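# Slide a tape roll onto a rod

## Task

Get the roll of tape threaded onto the rod so that it stays there without the robot supporting it. At the end, anything the robot is touching must not drop by more than about a fingernail's width once let go, and no motor of either hand may still show moving in hand_stopped_by. Knocking or placing anything off the table counts as a failure. Loose objects may get a brief push now and then.

## Robot and tools

Robot: the upper body of a humanoid on a stand just past the table's near (-x) edge, with two arms, left_arm and right_arm, each ending in a five-finger hand. left_arm is the robot's own left and sits toward +y; right_arm sits toward -y. Each hand point can reach at most 0.62 m from its shoulder. Shoulders sit about 0.28 m above the pelvis, 0.06 m toward +x and 0.10 m to either side. The body may be slightly turned or tilted.

World frame (used in every result): table top at z = 0 with +z up, +x pointing across the table away from the robot, near table edge at x = 0.18 m. Positions are in metres and orientations are quaternions in w,x,y,z order. Printed positions can be a little off, more so at long reach.

Hand point frame: a point 0.05 m in front of the palm, where index pad and thumb tip meet in a pinch. Its +z runs along the straightened fingers (finger tips 0.06-0.07 m beyond), +y points out of the palm, and +x runs across the palm. On the right hand +x points away from the thumb; on the left hand it points toward the thumb. A wrist bracket on the little-finger side protrudes and can strike things.

execute_actions(actions): a list of actions. Each action is a list of up to 15 rows, one row per 1/30 s step; fewer rows means the final row is held until all 15 steps are done (0.5 s). Each row is a single list of 28 numbers in [-1, 1] covering both arms: 14 for left (left_arm dx, dy, dz, rx, ry, rz, then left_gripper little, ring, middle, index, thumb_bend, thumb_turn, force_limit, speed) followed by the same 14 for right. dx..rz are offsets, not a pose: every row is measured from the hand point's measured pose at the start of that action (for a call's first action, the last pose a result gave), in the hand point's own axes. 1.0 equals 0.6 m for dx, dy, dz and 180 degrees for rx, ry, rz, which together form one rotation vector. Per step the command is clipped to 70 mm and 16 degrees from the current pose, so big offsets may need several actions. An empty list just returns the state and images.

Hand numbers are absolute targets: for the four fingers and thumb_bend, +1 is straight/open and -1 fully curled; thumb_turn +1 puts the thumb beside the palm, -1 in front of it. A pinch is roughly index -0.22, thumb_bend -0.75, thumb_turn -0.57. force_limit maps -1..+1 linearly to about 0..10 N at the fingertip (0..15 N for the two thumb motors) and only stops closing motion. speed maps -1..+1 from almost stopped to full (full travel in 0.6 s); use -0.9 or lower for a soft grip. With the thumb turned fully in front, the hand can wrap objects 0.035-0.08 m across; turn the thumb before arriving. A motor only starts when its target changes by 0.01 or more. There is no 'unchanged' value: to keep a hand as it is, resend its last eight numbers; before any have been sent, use its hand_measured six values plus hand_force_limit and hand_speed.

move(target, speed, blocking): target is one 28-number row as above; its arm values are offsets from the pose in the latest result that reports one. Both hand points travel in straight lines and arrive together, taking 0.5-10 s. speed is in m/s, 0.002 to 0.5 (default 0.25), with rotation capped at twice that in rad/s. Hand numbers are sent at the start. Paths ignore obstacles and the other arm; faster or deeper contact pushes harder. blocking=false returns after 0.5 s; then only wait or stop are accepted until a result shows the move has ended. The result adds a 'move:' line with the ending (done, off_target, moving, held, fault) and limits (paced = pose clipped; held = steps blocked, after which the arm may jump faster), plus each hand point's distance to its target.

wait(seconds): 0 to 10, lets the scene run with current commands. stop(): brakes a running move, needing room to stop. zoom_image(camera, region): camera is cam_high, cam_left_wrist or cam_right_wrist; region [x0, y0, x1, y1] in pixels, origin top-left, at most 504 by 504. Images: cam_high 896x504, each wrist camera 616x616 fisheye. show_instructions(): shows the reference pages (a left-hand diagram). finished_scene(scene): integer 1 or 2, ends the scene permanently.

Result lines: per-arm pose, 'Hand target' (where the controller is now heading), 'pose unreachable' (clearance check altered that arm's command), joint positions and torques, hand_measured (motor positions on the target scale), hand_stopped_by (moving, target, force, stalled, fault), hand_load_n (fingertip load, positive pushing open; near zero means the grip is lost), hand_force_limit, hand_speed, MOTOR HOT and OVER-TEMPERATURE FAULT warnings.

Avoid: arms colliding or pressing on each other (any part, fingers included); contact that overloads a joint (wrist pitch and yaw limit 4.7 N m, others 23.5 N m), which freezes that arm for 10 s; long heavy holding that overheats motors; dropping or knocking objects off the table; finishing while the tape is still held or pressed by the hand, or while any hand motor still reads moving. The robot keeps executing its last command while you think.

Each tool is called after ">>>" as a command line: name --argument value for each argument, lists and objects as JSON in quotes; but a table of rows of numbers goes row by row, as --pt "numbers of a row", without its own name.

## Session

>>> execute_actions --actions '[]'

Scene clock: 0.00 s.
left_arm: end_effector_position=(+0.0907, +0.1283, +0.4587) hand_measured=(+1.000, +1.000, +1.000, +1.000, +1.000, +1.000) hand_load_n=(+0.0, +0.0, +0.0, +0.0, +0.0, +0.0) hand_stopped_by=(target, target, target, target, target, target) hand_force_limit=0.00 hand_speed=-0.80 end_effector_quat_wxyz=(-0.045, -0.018, -0.139, +0.989) | right_arm: end_effector_position=(+0.1130, -0.1485, +0.4694) hand_measured=(+1.000, +1.000, +1.000, +1.000, +1.000, +1.000) hand_load_n=(+0.0, +0.0, +0.0, +0.0, +0.0, +0.0) hand_stopped_by=(target, target, target, target, target, target) hand_force_limit=0.00 hand_speed=-0.80 end_effector_quat_wxyz=(+0.996, -0.080, -0.014, +0.042)
Joint positions: left_arm=[ 0.046  0.391  0.371 -0.653 -0.502 -1.145 -0.267] | right_arm=[-0.046 -0.407 -0.31  -0.568  0.657 -1.122  0.305]
Joint velocities: left_arm=[-0.009 -0.002 -0.017  0.003  0.008  0.     0.   ] | right_arm=[0.003 0.002 0.015 0.009 0.009 0.    0.   ]
Joint torques (N m, as the arm reports them, + toward a larger angle): no reading
Motor temperatures (°C, as the motors report them): left_arm=[41 50 38 40 38 26 26] | right_arm=[42 31 35 42 45 27 30]
Hand target (left_arm): +0.091, +0.128, +0.459; -0.045, -0.018, -0.139, +0.989
Hand target (right_arm): +0.113, -0.149, +0.469; +0.996, -0.080, -0.014, +0.042
camera_calibration (this result's frames):
cam_left_wrist: T_world_to_cam=[[0.0350489, 0.954564, 0.295937, -0.255364], [-0.835053, 0.190657, -0.516077, 0.293665], [-0.549051, -0.229036, 0.803794, -0.164087], [0, 0, 0, 1]] pos_world=[0.164084, 0.15019, 0.359018]
cam_right_wrist: T_world_to_cam=[[-0.185344, 0.977739, -0.098352, 0.22283], [-0.827015, -0.209259, -0.521783, 0.312395], [-0.530749, -0.0153711, 0.84739, -0.208064], [0, 0, 0, 1]] pos_world=[0.189226, -0.155696, 0.36123]

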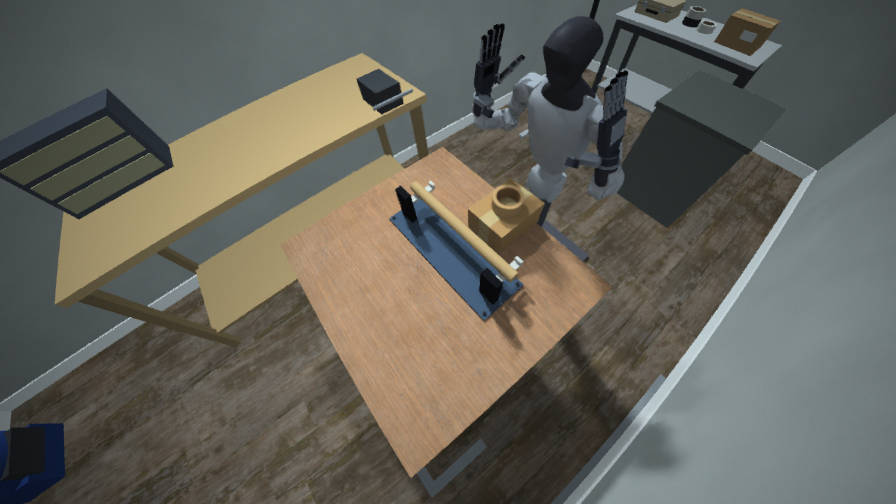

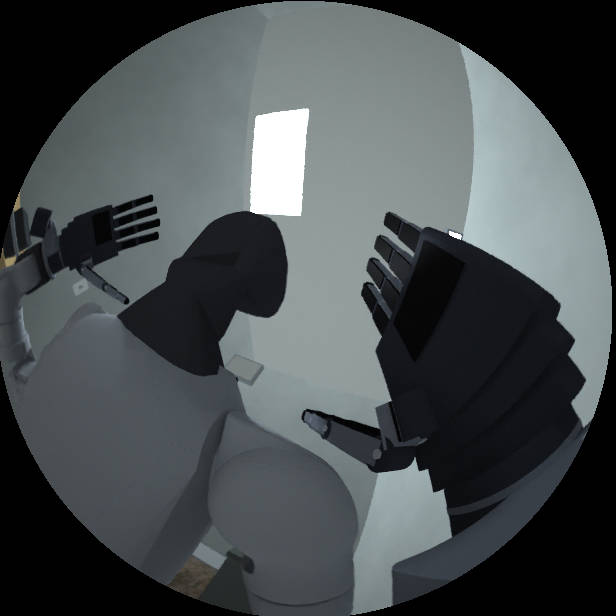

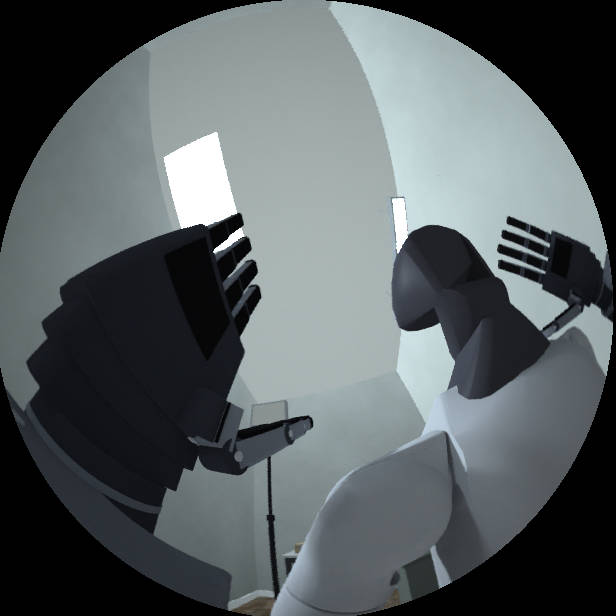

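>>> move --target '[-0.29,0.195,-0.31,0.663,-0.663,-0.11,0.6,0.6,0.6,0.6,1,-1,0.2,-0.6,0,0,0,0,0,0,1,1,1,1,1,-1,0.8,0]' --speed 0.2

Scene clock: 19.27 s.
left_arm: end_effector_position=(+0.1578, +0.1138, +0.3882) hand_measured=(+0.600, +0.600, +0.600, +0.600, +1.000, -1.000) hand_load_n=(+0.0, +0.0, +0.0, +0.0, +0.0, +0.0) hand_stopped_by=(target, target, target, target, target, target) hand_force_limit=0.20 hand_speed=-0.60 end_effector_quat_wxyz=(-0.013, +0.192, +0.006, +0.981) | right_arm: end_effector_position=(+0.1130, -0.1485, +0.4694) hand_measured=(+1.000, +1.000, +1.000, +1.000, +1.000, -1.000) hand_load_n=(+0.0, +0.0, +0.0, +0.0, +0.0, +0.0) hand_stopped_by=(target, target, target, target, target, target) hand_force_limit=0.80 hand_speed=0.00 end_effector_quat_wxyz=(+0.996, -0.080, -0.014, +0.042)
Joint positions: left_arm=[ 0.242 -0.011 -0.01  -0.343 -0.215 -1.285 -0.22 ] | right_arm=[-0.046 -0.407 -0.31  -0.568  0.657 -1.122  0.305]
Joint velocities: left_arm=[ 0.003  0.008 -0.008 -0.003  0.003  0.     0.   ] | right_arm=[ 0.012  0.005  0.     0.011 -0.003  0.     0.   ]
Joint torques (N m, as the arm reports them, + toward a larger angle): left_arm=[-0.39  0.53 -0.4  -2.    0.   -0.77  0.22] | right_arm=[-0.46 -3.07 -0.44 -1.54  0.63  0.17 -0.29]
Motor temperatures (°C, as the motors report them): left_arm=[41 51 38 41 38 26 26] | right_arm=[42 33 35 43 45 27 30]
Hand target (left_arm): +0.157, +0.114, +0.389; -0.013, +0.188, +0.006, +0.982
Hand target (right_arm): +0.113, -0.149, +0.469; +0.996, -0.080, -0.014, +0.042
Off the commanded pose (left_arm): 0.182 m, 141 deg; position and orientation clipped at the last step of the last action.
Off the commanded pose (right_arm): 0.000 m, 0 deg.
move: held (left_arm); limits=paced,held; held on 204 of 231 steps (left_arm), including the last (left_arm)
pose unreachable (left arm): on one or more control steps of this call, first in action 0 (counted from 0), this arm could not follow its commanded pose, so it was not sent that pose on those steps. On the call's last step it was still not sent that pose. It may still have moved: this result reports where it is.
cause: the commanded pose would bring two parts of the arm too close to each other (joints 2 (shoulder roll) to 7 (wrist yaw) lie between them).
camera_calibration (this result's frames):
cam_left_wrist: T_world_to_cam=[[0.101322, 0.994142, -0.0376128, -0.108482], [-0.980246, 0.0933077, -0.174387, 0.217468], [-0.169856, 0.054539, 0.983959, -0.235947], [0, 0, 0, 1]] pos_world=[0.184087, 0.100424, 0.266005]
cam_right_wrist: T_world_to_cam=[[-0.185345, 0.977739, -0.0983525, 0.22283], [-0.827014, -0.20926, -0.521783, 0.312395], [-0.530749, -0.0153708, 0.84739, -0.208064], [0, 0, 0, 1]] pos_world=[0.189226, -0.155696, 0.36123]

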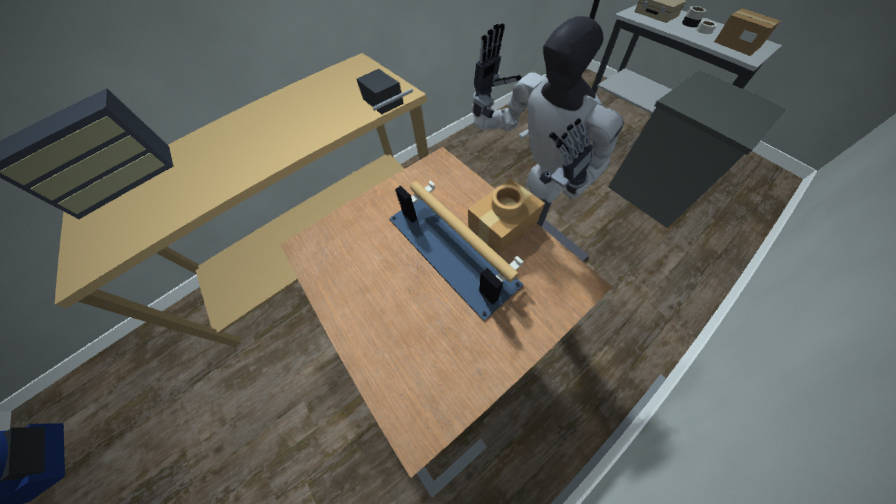

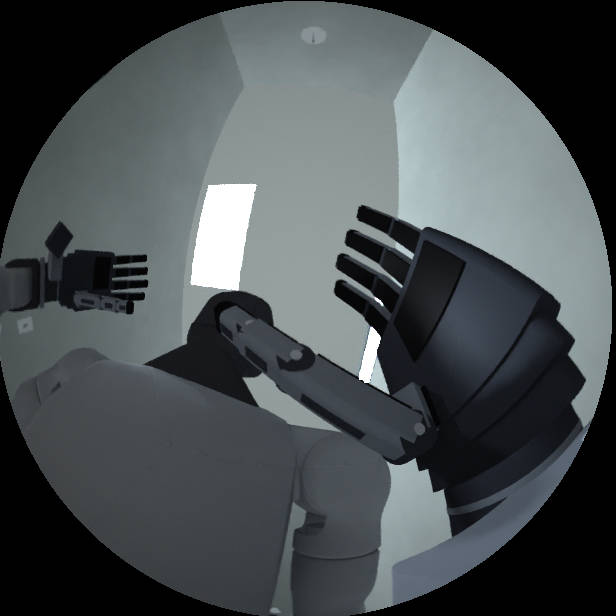

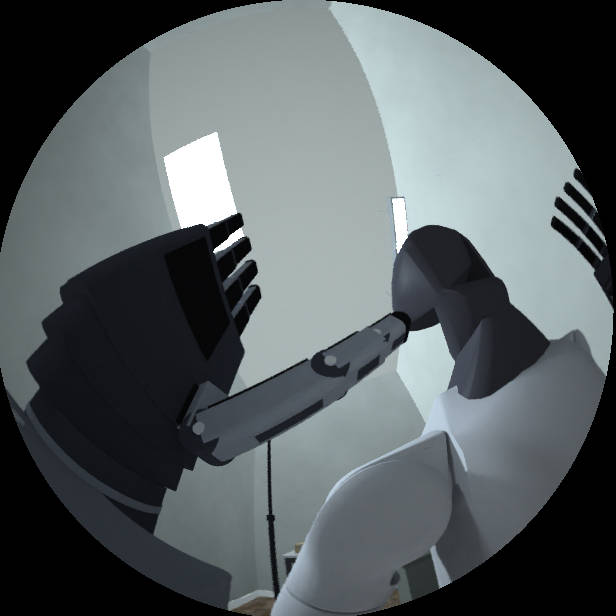

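>>> move --target '[0.28,0.08,-0.03,0,0.4,0,0.6,0.6,0.6,0.6,1,-1,0.2,-0.6,0,0,0,0,0,0,1,1,1,1,1,-1,0.8,0]' --speed 0.2

Scene clock: 26.30 s.
left_arm: end_effector_position=(+0.0902, +0.0927, +0.4069) hand_measured=(+0.600, +0.600, +0.600, +0.600, +1.000, -1.000) hand_load_n=(+0.0, +0.0, +0.0, +0.0, +0.0, +0.0) hand_stopped_by=(target, target, target, target, target, target) hand_force_limit=0.20 hand_speed=-0.60 end_effector_quat_wxyz=(-0.001, -0.067, +0.007, +0.998) | right_arm: end_effector_position=(+0.1130, -0.1485, +0.4694) hand_measured=(+1.000, +1.000, +1.000, +1.000, +1.000, -1.000) hand_load_n=(+0.0, +0.0, +0.0, +0.0, +0.0, +0.0) hand_stopped_by=(target, target, target, target, target, target) hand_force_limit=0.80 hand_speed=0.00 end_effector_quat_wxyz=(+0.996, -0.080, -0.014, +0.042)
Joint positions: left_arm=[-0.047 -0.025 -0.024 -0.286 -0.028 -1.591 -0.051] | right_arm=[-0.046 -0.407 -0.31  -0.568  0.657 -1.122  0.305]
Joint velocities: left_arm=[-0.003 -0.011  0.006  0.002 -0.003  0.     0.   ] | right_arm=[ 0.003 -0.002  0.    -0.003 -0.006  0.     0.   ]
Joint torques (N m, as the arm reports them, + toward a larger angle): left_arm=[-0.78  0.29 -0.59 -1.45 -0.05  0.1   0.21] | right_arm=[-0.85 -2.43 -0.61 -1.3   0.35  0.   -0.17]
Motor temperatures (°C, as the motors report them): left_arm=[41 50 38 41 38 26 26] | right_arm=[42 33 35 43 45 27 30]
Hand target (left_arm): +0.091, +0.093, +0.407; -0.001, -0.065, +0.007, +0.998
Hand target (right_arm): +0.113, -0.149, +0.469; +0.996, -0.080, -0.014, +0.042
Off the commanded pose (left_arm): 0.102 m, 42 deg; position and orientation clipped at the last step of the last action.
Off the commanded pose (right_arm): 0.000 m, 0 deg.
move: held (left_arm); limits=paced,held; held on 60 of 103 steps (left_arm), including the last (left_arm)
pose unreachable (left arm): on one or more control steps of this call, first in action 0 (counted from 0), this arm could not follow its commanded pose, so it was not sent that pose on those steps. On the call's last step it was still not sent that pose. It may still have moved: this result reports where it is.
cause: the commanded pose would bring two parts of the arm too close to each other.
camera_calibration (this result's frames):
cam_left_wrist: T_world_to_cam=[[0.126061, 0.991737, 0.0238001, -0.106901], [-0.761523, 0.112118, -0.638366, 0.323708], [-0.63576, 0.0623487, 0.769365, -0.136086], [0, 0, 0, 1]] pos_world=[0.173469, 0.0782086, 0.313888]
cam_right_wrist: T_world_to_cam=[[-0.185344, 0.977739, -0.0983527, 0.22283], [-0.827015, -0.209259, -0.521783, 0.312395], [-0.530749, -0.0153704, 0.84739, -0.208064], [0, 0, 0, 1]] pos_world=[0.189226, -0.155696, 0.36123]

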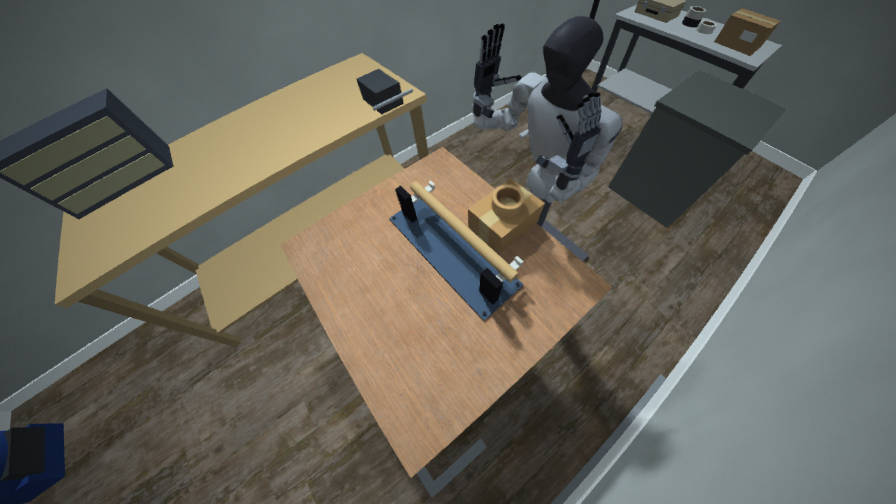

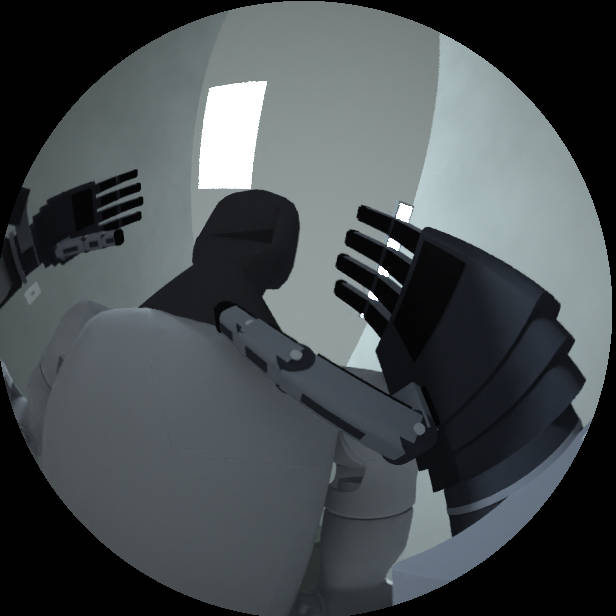

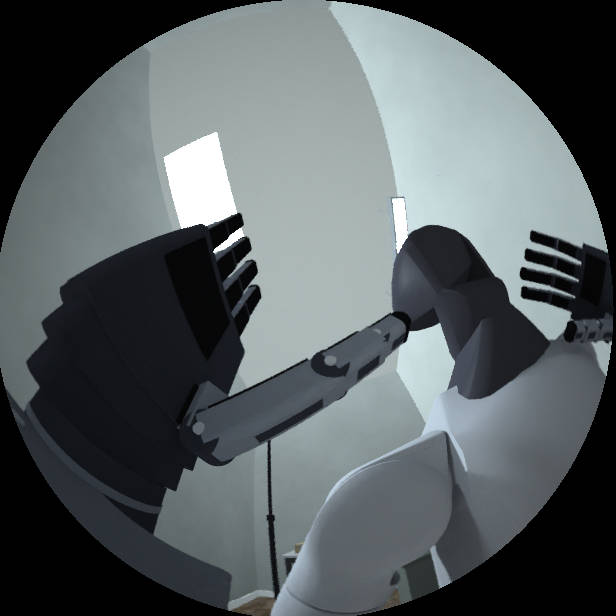

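>>> move --target '[0.3,0.2,-0.15,0,0,0,0.6,0.6,0.6,0.6,1,-1,0.2,-0.6,0,0,0,0,0,0,1,1,1,1,1,-1,0.8,0]' --speed 0.2

Scene clock: 31.70 s.
left_arm: end_effector_position=(+0.0902, +0.0927, +0.4069) hand_measured=(+0.600, +0.600, +0.600, +0.600, +1.000, -1.000) hand_load_n=(+0.0, +0.0, +0.0, +0.0, +0.0, +0.0) hand_stopped_by=(target, target, target, target, target, target) hand_force_limit=0.20 hand_speed=-0.60 end_effector_quat_wxyz=(-0.001, -0.067, +0.007, +0.998) | right_arm: end_effector_position=(+0.1130, -0.1485, +0.4694) hand_measured=(+1.000, +1.000, +1.000, +1.000, +1.000, -1.000) hand_load_n=(+0.0, +0.0, +0.0, +0.0, +0.0, +0.0) hand_stopped_by=(target, target, target, target, target, target) hand_force_limit=0.80 hand_speed=0.00 end_effector_quat_wxyz=(+0.996, -0.080, -0.014, +0.042)
Joint positions: left_arm=[-0.047 -0.025 -0.024 -0.286 -0.028 -1.591 -0.051] | right_arm=[-0.046 -0.407 -0.31  -0.568  0.657 -1.122  0.305]
Joint velocities: left_arm=[ 0.003  0.005 -0.006  0.008  0.003  0.     0.   ] | right_arm=[ 0.     0.005 -0.003  0.005  0.002  0.     0.   ]
Joint torques (N m, as the arm reports them, + toward a larger angle): left_arm=[-0.93  0.3  -0.6  -1.5  -0.04  0.07  0.21] | right_arm=[-0.72 -2.74 -1.15 -1.18  0.21  0.14 -0.32]
Motor temperatures (°C, as the motors report them): left_arm=[41 50 38 41 38 26 26] | right_arm=[42 33 35 43 45 27 30]
Hand target (left_arm): +0.090, +0.093, +0.407; -0.001, -0.067, +0.007, +0.998
Hand target (right_arm): +0.113, -0.149, +0.469; +0.996, -0.080, -0.014, +0.042
Off the commanded pose (left_arm): 0.234 m, 0 deg; position clipped at the last step of the last action.
Off the commanded pose (right_arm): 0.000 m, 0 deg.
move: held (left_arm); limits=paced,held; held on 43 of 44 steps (left_arm), including the last (left_arm)
pose unreachable (left arm): on one or more control steps of this call, first in action 0 (counted from 0), this arm could not follow its commanded pose, so it was not sent that pose on those steps. On the call's last step it was still not sent that pose. It may still have moved: this result reports where it is.
cause: the commanded pose would bring two parts of the arm too close to each other.
camera_calibration (this result's frames):
cam_left_wrist: T_world_to_cam=[[0.126055, 0.991738, 0.0237985, -0.1069], [-0.761539, 0.112114, -0.638349, 0.323702], [-0.635743, 0.0623437, 0.769379, -0.136091], [0, 0, 0, 1]] pos_world=[0.173468, 0.0782095, 0.313885]
cam_right_wrist: T_world_to_cam=[[-0.185344, 0.977739, -0.0983525, 0.22283], [-0.827015, -0.209259, -0.521783, 0.312395], [-0.530749, -0.0153706, 0.84739, -0.208064], [0, 0, 0, 1]] pos_world=[0.189226, -0.155696, 0.36123]

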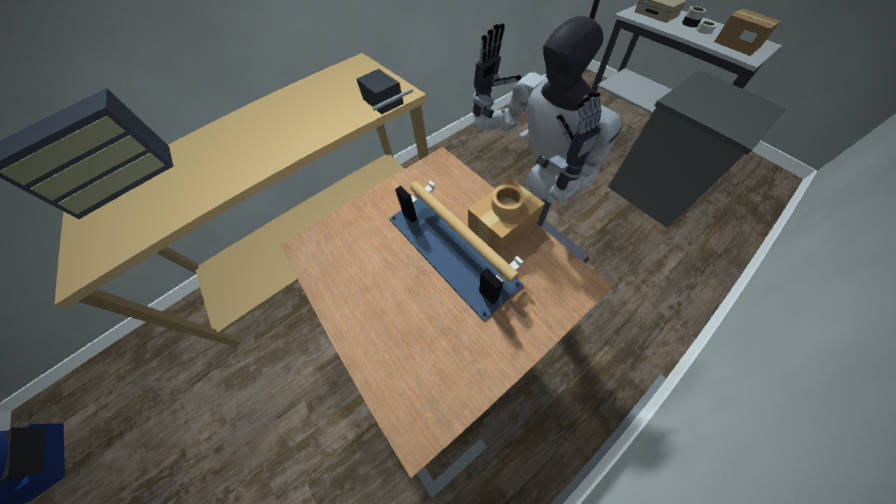

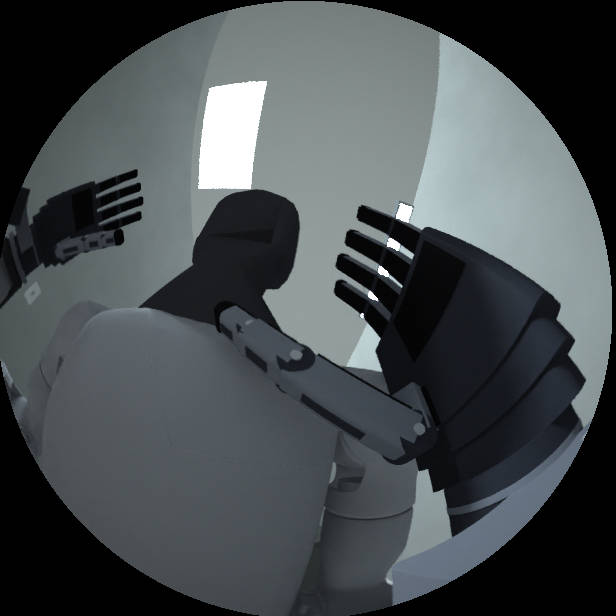

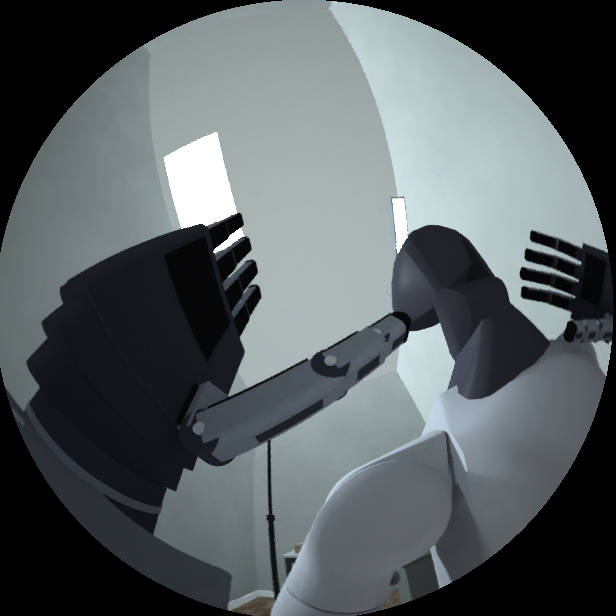

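>>> move --target '[0,0,0,-0.25,0,0,0.6,0.6,0.6,0.6,1,-1,0.2,-0.6,0,0,0,0,0,0,1,1,1,1,1,-1,0.8,0]' --speed 0.2

Scene clock: 38.37 s.
left_arm: end_effector_position=(+0.0882, +0.0890, +0.4119) hand_measured=(+0.600, +0.600, +0.600, +0.600, +1.000, -1.000) hand_load_n=(+0.0, +0.0, +0.0, +0.0, +0.0, +0.0) hand_stopped_by=(target, target, target, target, target, target) hand_force_limit=0.20 hand_speed=-0.60 end_effector_quat_wxyz=(-0.021, -0.072, -0.352, +0.933) | right_arm: end_effector_position=(+0.1130, -0.1485, +0.4694) hand_measured=(+1.000, +1.000, +1.000, +1.000, +1.000, -1.000) hand_load_n=(+0.0, +0.0, +0.0, +0.0, +0.0, +0.0) hand_stopped_by=(target, target, target, target, target, target) hand_force_limit=0.80 hand_speed=0.00 end_effector_quat_wxyz=(+0.996, -0.080, -0.014, +0.042)
Joint positions: left_arm=[ 0.057  0.879  0.337 -0.444 -0.274 -1.431 -0.061] | right_arm=[-0.046 -0.407 -0.31  -0.568  0.657 -1.122  0.305]
Joint velocities: left_arm=[ 0.008  0.006  0.003  0.014 -0.023  0.     0.   ] | right_arm=[0.009 0.    0.    0.003 0.    0.    0.   ]
Joint torques (N m, as the arm reports them, + toward a larger angle): left_arm=[-0.75  2.72  0.73 -0.83 -1.05  0.09  0.53] | right_arm=[-0.35 -2.56 -0.88 -1.11  0.37  0.18 -0.3 ]
Motor temperatures (°C, as the motors report them): left_arm=[41 50 38 41 38 26 26] | right_arm=[42 33 35 43 45 27 30]
Hand target (left_arm): +0.088, +0.089, +0.412; -0.020, -0.071, -0.352, +0.933
Hand target (right_arm): +0.113, -0.149, +0.469; +0.996, -0.080, -0.014, +0.042
Off the commanded pose (left_arm): 0.007 m, 3 deg.
Off the commanded pose (right_arm): 0.000 m, 0 deg.
move: held (left_arm); limits=held; held on 9 of 68 steps (left_arm), including the last (left_arm)
pose unreachable (left arm): on one or more control steps of this call, first in action 0 (counted from 0), this arm could not follow its commanded pose, so it was not sent that pose on those steps. On the call's last step it was still not sent that pose. It may still have moved: this result reports where it is.
cause: the commanded pose would bring a part of the arm (just beyond joint 7 (wrist yaw)) too close to the robot's own body.
camera_calibration (this result's frames):
cam_left_wrist: T_world_to_cam=[[0.0381131, 0.729671, 0.682735, -0.343465], [-0.778141, 0.450323, -0.437842, 0.21457], [-0.626932, -0.514577, 0.58495, -0.0144548], [0, 0, 0, 1]] pos_world=[0.170994, 0.146552, 0.336899]
cam_right_wrist: T_world_to_cam=[[-0.185345, 0.977739, -0.0983525, 0.22283], [-0.827014, -0.20926, -0.521783, 0.312395], [-0.530749, -0.0153707, 0.84739, -0.208064], [0, 0, 0, 1]] pos_world=[0.189226, -0.155696, 0.36123]

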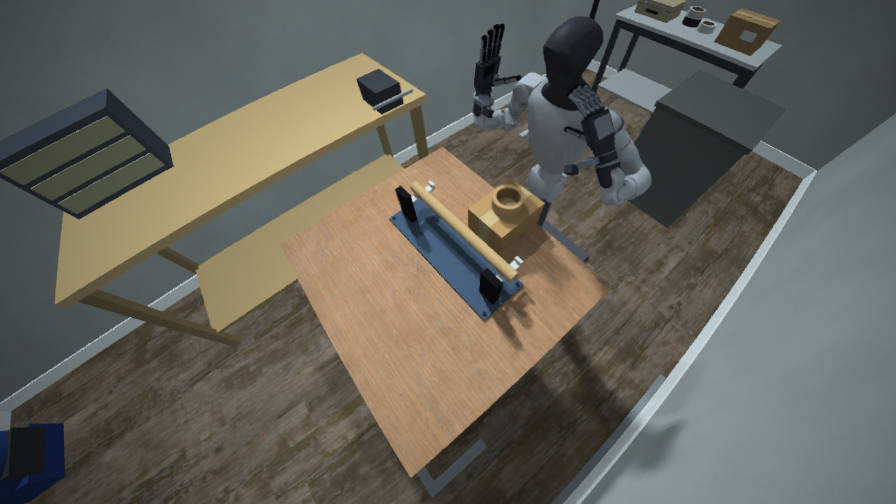

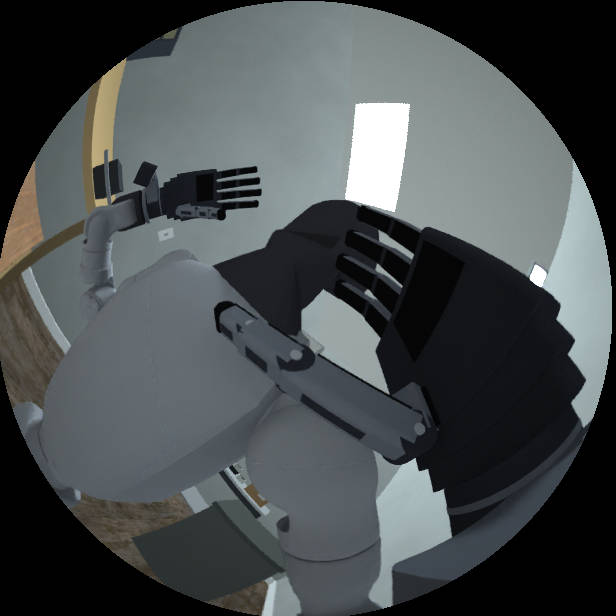

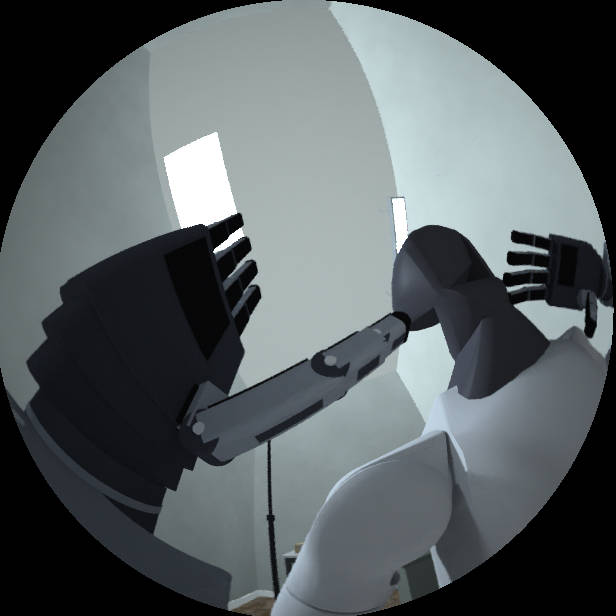

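>>> move --target '[0,0.1,0,0.25,0,0,0.6,0.6,0.6,0.6,1,-1,0.2,-0.6,0,0,0,0,0,0,1,1,1,1,1,-1,0.8,0]' --speed 0.2

>>> move --target '[-0.25,-0.1,-0.1,0,-0.4,0,0.6,0.6,0.6,0.6,1,-1,0.2,-0.6,0,0,0,0,0,0,1,1,1,1,1,-1,0.8,0]' --speed 0.2

Scene clock: 49.57 s.
left_arm: end_effector_position=(+0.0910, +0.0750, +0.3957) hand_measured=(+0.600, +0.600, +0.600, +0.600, +1.000, -1.000) hand_load_n=(+0.0, +0.0, +0.0, +0.0, +0.0, +0.0) hand_stopped_by=(target, target, target, target, target, target) hand_force_limit=0.20 hand_speed=-0.60 end_effector_quat_wxyz=(-0.011, -0.070, -0.208, +0.976) | right_arm: end_effector_position=(+0.1130, -0.1485, +0.4694) hand_measured=(+1.000, +1.000, +1.000, +1.000, +1.000, -1.000) hand_load_n=(+0.0, +0.0, +0.0, +0.0, +0.0, +0.0) hand_stopped_by=(target, target, target, target, target, target) hand_force_limit=0.80 hand_speed=0.00 end_effector_quat_wxyz=(+0.996, -0.080, -0.014, +0.042)
Joint positions: left_arm=[-0.033  0.399  0.109 -0.39  -0.052 -1.493 -0.063] | right_arm=[-0.046 -0.407 -0.31  -0.568  0.657 -1.122  0.305]
Joint velocities: left_arm=[-0.008 -0.012 -0.003  0.    -0.008  0.     0.   ] | right_arm=[0.003 0.    0.014 0.006 0.008 0.    0.   ]
Joint torques (N m, as the arm reports them, + toward a larger angle): left_arm=[-0.86  1.84  0.38 -1.4  -0.76  0.09  0.44] | right_arm=[-0.96 -2.97 -0.77 -1.03  0.43  0.19 -0.23]
Motor temperatures (°C, as the motors report them): left_arm=[41 51 38 41 38 26 27] | right_arm=[42 34 35 43 45 27 30]
Hand target (left_arm): +0.091, +0.075, +0.396; -0.012, -0.070, -0.209, +0.975
Hand target (right_arm): +0.113, -0.149, +0.469; +0.996, -0.080, -0.014, +0.042
Off the commanded pose (left_arm): 0.039 m, 28 deg; orientation clipped at the last step of the last action.
Off the commanded pose (right_arm): 0.000 m, 0 deg.
move: held (left_arm); limits=paced,held; held on 42 of 68 steps (left_arm), including the last (left_arm)
pose unreachable (left arm): on one or more control steps of this call, first in action 0 (counted from 0), this arm could not follow its commanded pose, so it was not sent that pose on those steps. On the call's last step it was still not sent that pose. It may still have moved: this result reports where it is.
cause: the commanded pose would bring a part of the arm (just beyond joint 7 (wrist yaw)) too close to the robot's own body.
camera_calibration (this result's frames):
cam_left_wrist: T_world_to_cam=[[0.076034, 0.896082, 0.437329, -0.241126], [-0.768398, 0.33217, -0.547018, 0.267144], [-0.63544, -0.294451, 0.713803, -0.0771011], [0, 0, 0, 1]] pos_world=[0.174614, 0.104629, 0.306619]
cam_right_wrist: T_world_to_cam=[[-0.185344, 0.977739, -0.0983524, 0.22283], [-0.827014, -0.209259, -0.521783, 0.312395], [-0.530749, -0.0153707, 0.84739, -0.208064], [0, 0, 0, 1]] pos_world=[0.189226, -0.155696, 0.36123]

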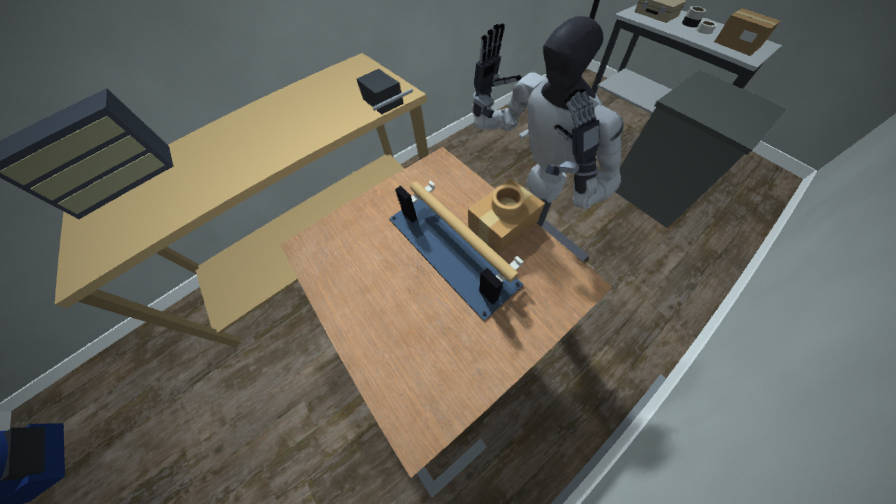

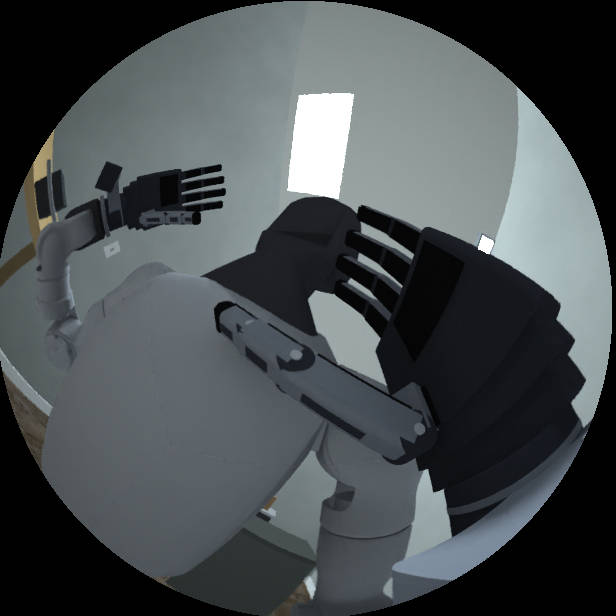

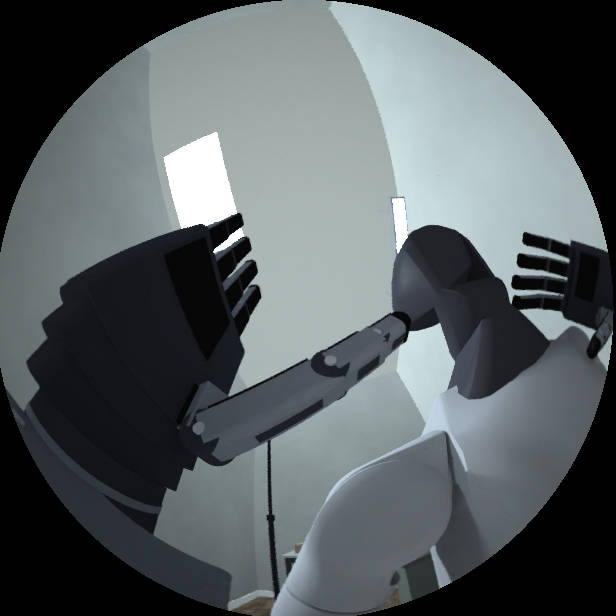

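Scene clock: 53.07 s.
left_arm: end_effector_position=(+0.2453, +0.1525, +0.3893) hand_measured=(+0.600, +0.600, +0.600, +0.600, +1.000, -1.000) hand_load_n=(+0.0, +0.0, +0.0, +0.0, +0.0, +0.0) hand_stopped_by=(target, target, target, target, target, target) hand_force_limit=0.20 hand_speed=-0.60 end_effector_quat_wxyz=(-0.150, +0.511, -0.168, +0.830) | right_arm: end_effector_position=(+0.1130, -0.1485, +0.4694) hand_measured=(+1.000, +1.000, +1.000, +1.000, +1.000, -1.000) hand_load_n=(+0.0, +0.0, +0.0, +0.0, +0.0, +0.0) hand_stopped_by=(target, target, target, target, target, target) hand_force_limit=0.80 hand_speed=0.00 end_effector_quat_wxyz=(+0.996, -0.080, -0.014, +0.042)
Joint positions: left_arm=[ 0.48   0.397  0.683 -1.044 -0.456 -0.033 -0.193] | right_arm=[-0.046 -0.407 -0.31  -0.568  0.657 -1.122  0.305]
Joint velocities: left_arm=[ 0.     0.    -0.006 -0.018 -0.003  0.005  0.   ] | right_arm=[-0.002  0.    -0.005  0.005  0.011  0.     0.   ]
Joint torques (N m, as the arm reports them, + toward a larger angle): left_arm=[ 0.33  1.97  0.8  -1.58 -0.48 -1.1   0.47] | right_arm=[-0.9  -3.58 -0.68 -0.66  0.34  0.2  -0.21]
Motor temperatures (°C, as the motors report them): left_arm=[41 51 38 41 38 26 27] | right_arm=[42 34 35 43 45 27 30]
Hand target (left_arm): +0.245, +0.152, +0.390; -0.149, +0.512, -0.167, +0.830
Hand target (right_arm): +0.113, -0.149, +0.469; +0.996, -0.080, -0.014, +0.042
Off the commanded pose (left_arm): 0.003 m, 2 deg.
Off the commanded pose (right_arm): 0.000 m, 0 deg.
joint sent to its limit (left arm) — the command would take joint 1 (shoulder pitch) past its upper limit and joint 4 (elbow) past its lower limit, so those joints were sent only as far as their limits.
move: done
camera_calibration (this result's frames):
cam_left_wrist: T_world_to_cam=[[-0.00252112, 0.943458, 0.331483, -0.266229], [-0.847972, -0.177715, 0.49936, 0.0464079], [0.530035, -0.279829, 0.800474, -0.273558], [0, 0, 0, 1]] pos_world=[0.183676, 0.182874, 0.284052]
cam_right_wrist: T_world_to_cam=[[-0.185344, 0.977739, -0.0983525, 0.22283], [-0.827014, -0.20926, -0.521783, 0.312395], [-0.530749, -0.0153707, 0.84739, -0.208064], [0, 0, 0, 1]] pos_world=[0.189226, -0.155696, 0.36123]

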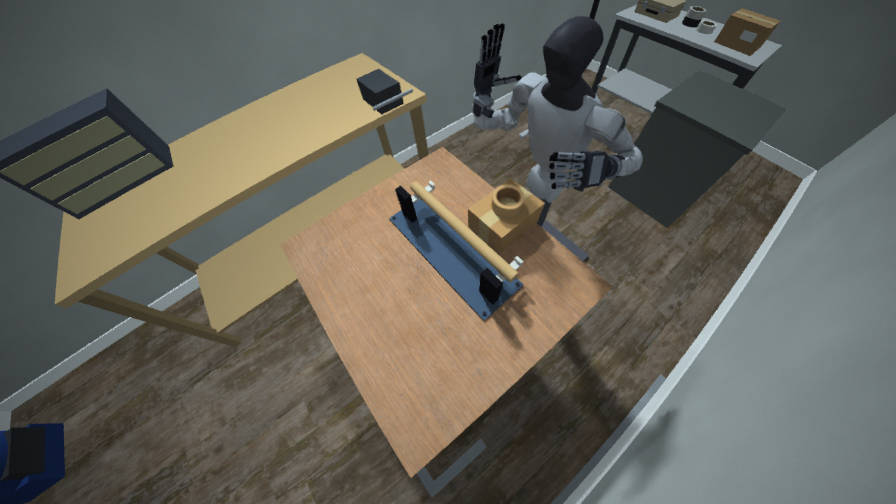

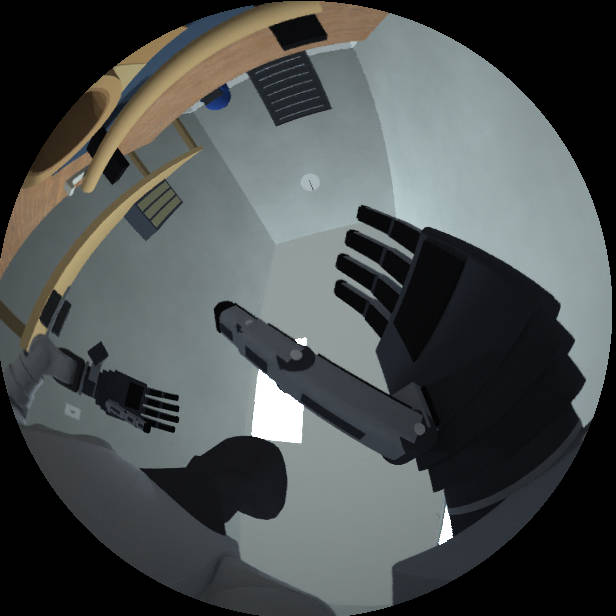

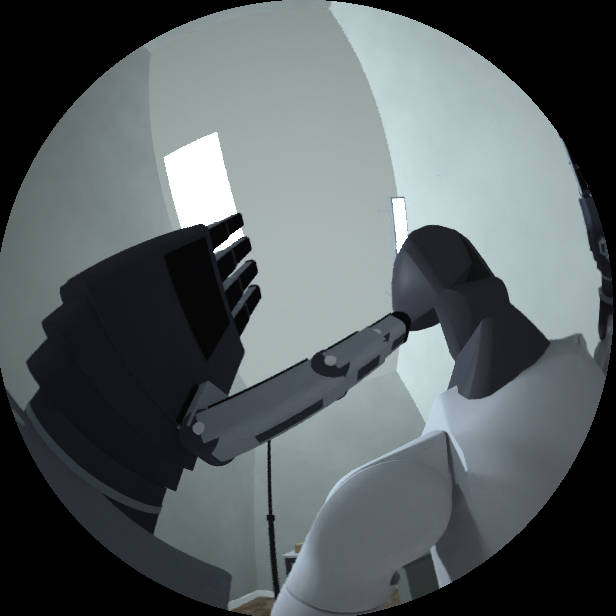

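>>> move --target '[-0.158,0.183,0.01,0.393,-0.393,-0.392,0.6,0.6,0.6,0.6,1,-1,0.2,-0.6,0,0,0,0,0,0,1,1,1,1,1,-1,0.8,0]' --speed 0.15

Scene clock: 68.00 s.
left_arm: end_effector_position=(+0.2908, +0.1077, +0.2789) hand_measured=(+0.600, +0.600, +0.600, +0.600, +1.000, -1.000) hand_load_n=(+0.0, +0.0, +0.0, +0.0, +0.0, +0.0) hand_stopped_by=(target, target, target, target, target, target) hand_force_limit=0.20 hand_speed=-0.60 end_effector_quat_wxyz=(+0.235, +0.720, +0.236, +0.609) | right_arm: end_effector_position=(+0.1130, -0.1485, +0.4694) hand_measured=(+1.000, +1.000, +1.000, +1.000, +1.000, -1.000) hand_load_n=(+0.0, +0.0, +0.0, +0.0, +0.0, +0.0) hand_stopped_by=(target, target, target, target, target, target) hand_force_limit=0.80 hand_speed=0.00 end_effector_quat_wxyz=(+0.996, -0.080, -0.014, +0.042)
Joint positions: left_arm=[ 0.48   0.196 -0.172 -1.045 -0.835  0.307  0.385] | right_arm=[-0.046 -0.407 -0.31  -0.568  0.657 -1.122  0.305]
Joint velocities: left_arm=[ 0.002  0.     0.021 -0.006 -0.003  0.     0.   ] | right_arm=[ 0.005  0.     0.023 -0.002  0.009  0.     0.   ]
Joint torques (N m, as the arm reports them, + toward a larger angle): left_arm=[ 0.1   0.37 -0.26 -2.29 -0.05 -1.24 -0.14] | right_arm=[-0.9  -2.78 -0.63 -0.7   0.81  0.2  -0.29]
Motor temperatures (°C, as the motors report them): left_arm=[41 51 38 42 38 28 27] | right_arm=[42 34 35 43 45 27 30]
Hand target (left_arm): +0.291, +0.109, +0.279; +0.234, +0.719, +0.238, +0.610
Hand target (right_arm): +0.113, -0.149, +0.469; +0.996, -0.080, -0.014, +0.042
Off the commanded pose (left_arm): 0.020 m, 68 deg; orientation clipped at the last step of the last action.
Off the commanded pose (right_arm): 0.000 m, 0 deg.
move: held (left_arm); limits=paced,held; held on 43 of 222 steps (left_arm), including the last (left_arm)
pose unreachable (left arm): on one or more control steps of this call, first in action 0 (counted from 0), this arm could not follow its commanded pose, so it was not sent that pose on those steps. On the call's last step it was still not sent that pose. It may still have moved: this result reports where it is.
cause: the commanded pose would bring a part of the arm (just beyond joint 6 (wrist pitch)) too close to the robot's own body.
camera_calibration (this result's frames):
cam_left_wrist: T_world_to_cam=[[-0.0537988, 0.688906, -0.722851, 0.149133], [-0.405681, 0.646387, 0.646225, -0.126186], [0.91243, 0.328014, 0.244702, -0.24347], [0, 0, 0, 1]] pos_world=[0.178981, 0.0586874, 0.248923]
cam_right_wrist: T_world_to_cam=[[-0.185344, 0.977739, -0.0983528, 0.22283], [-0.827015, -0.20926, -0.521783, 0.312395], [-0.530749, -0.0153703, 0.84739, -0.208064], [0, 0, 0, 1]] pos_world=[0.189226, -0.155696, 0.36123]

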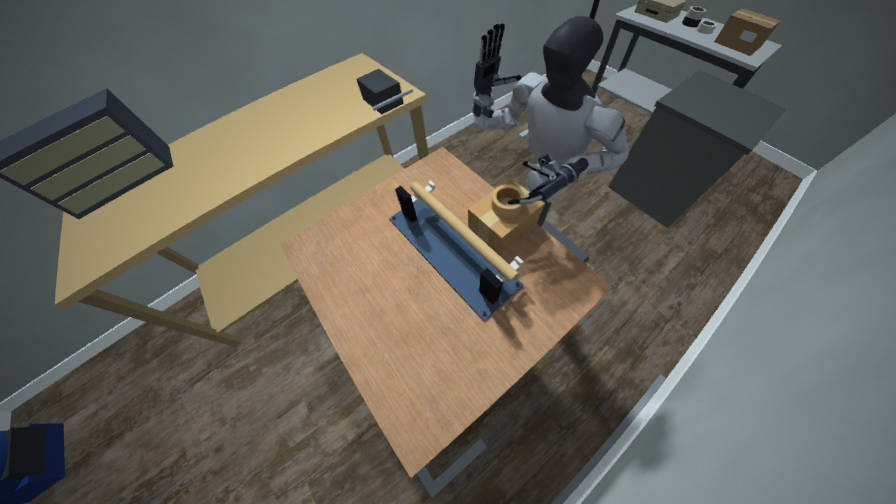

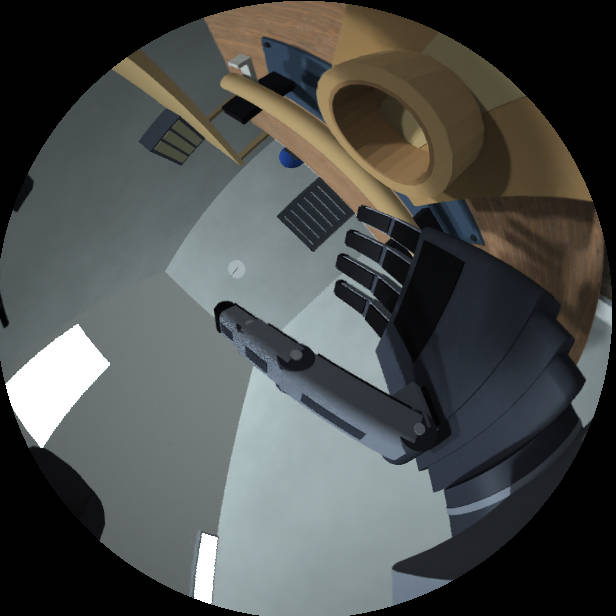

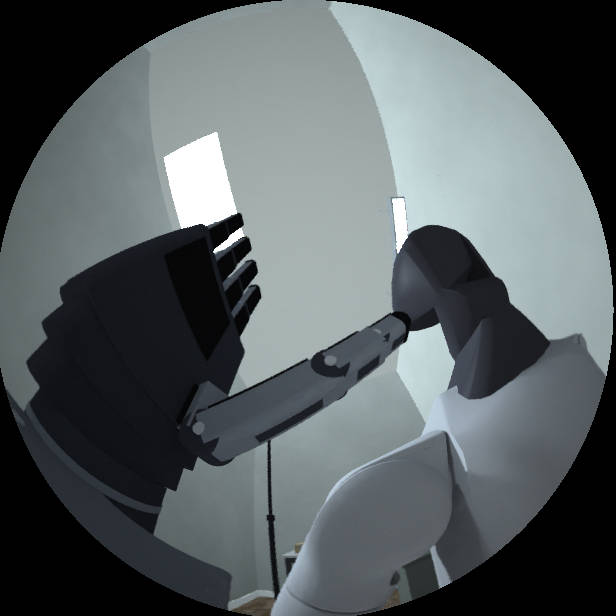

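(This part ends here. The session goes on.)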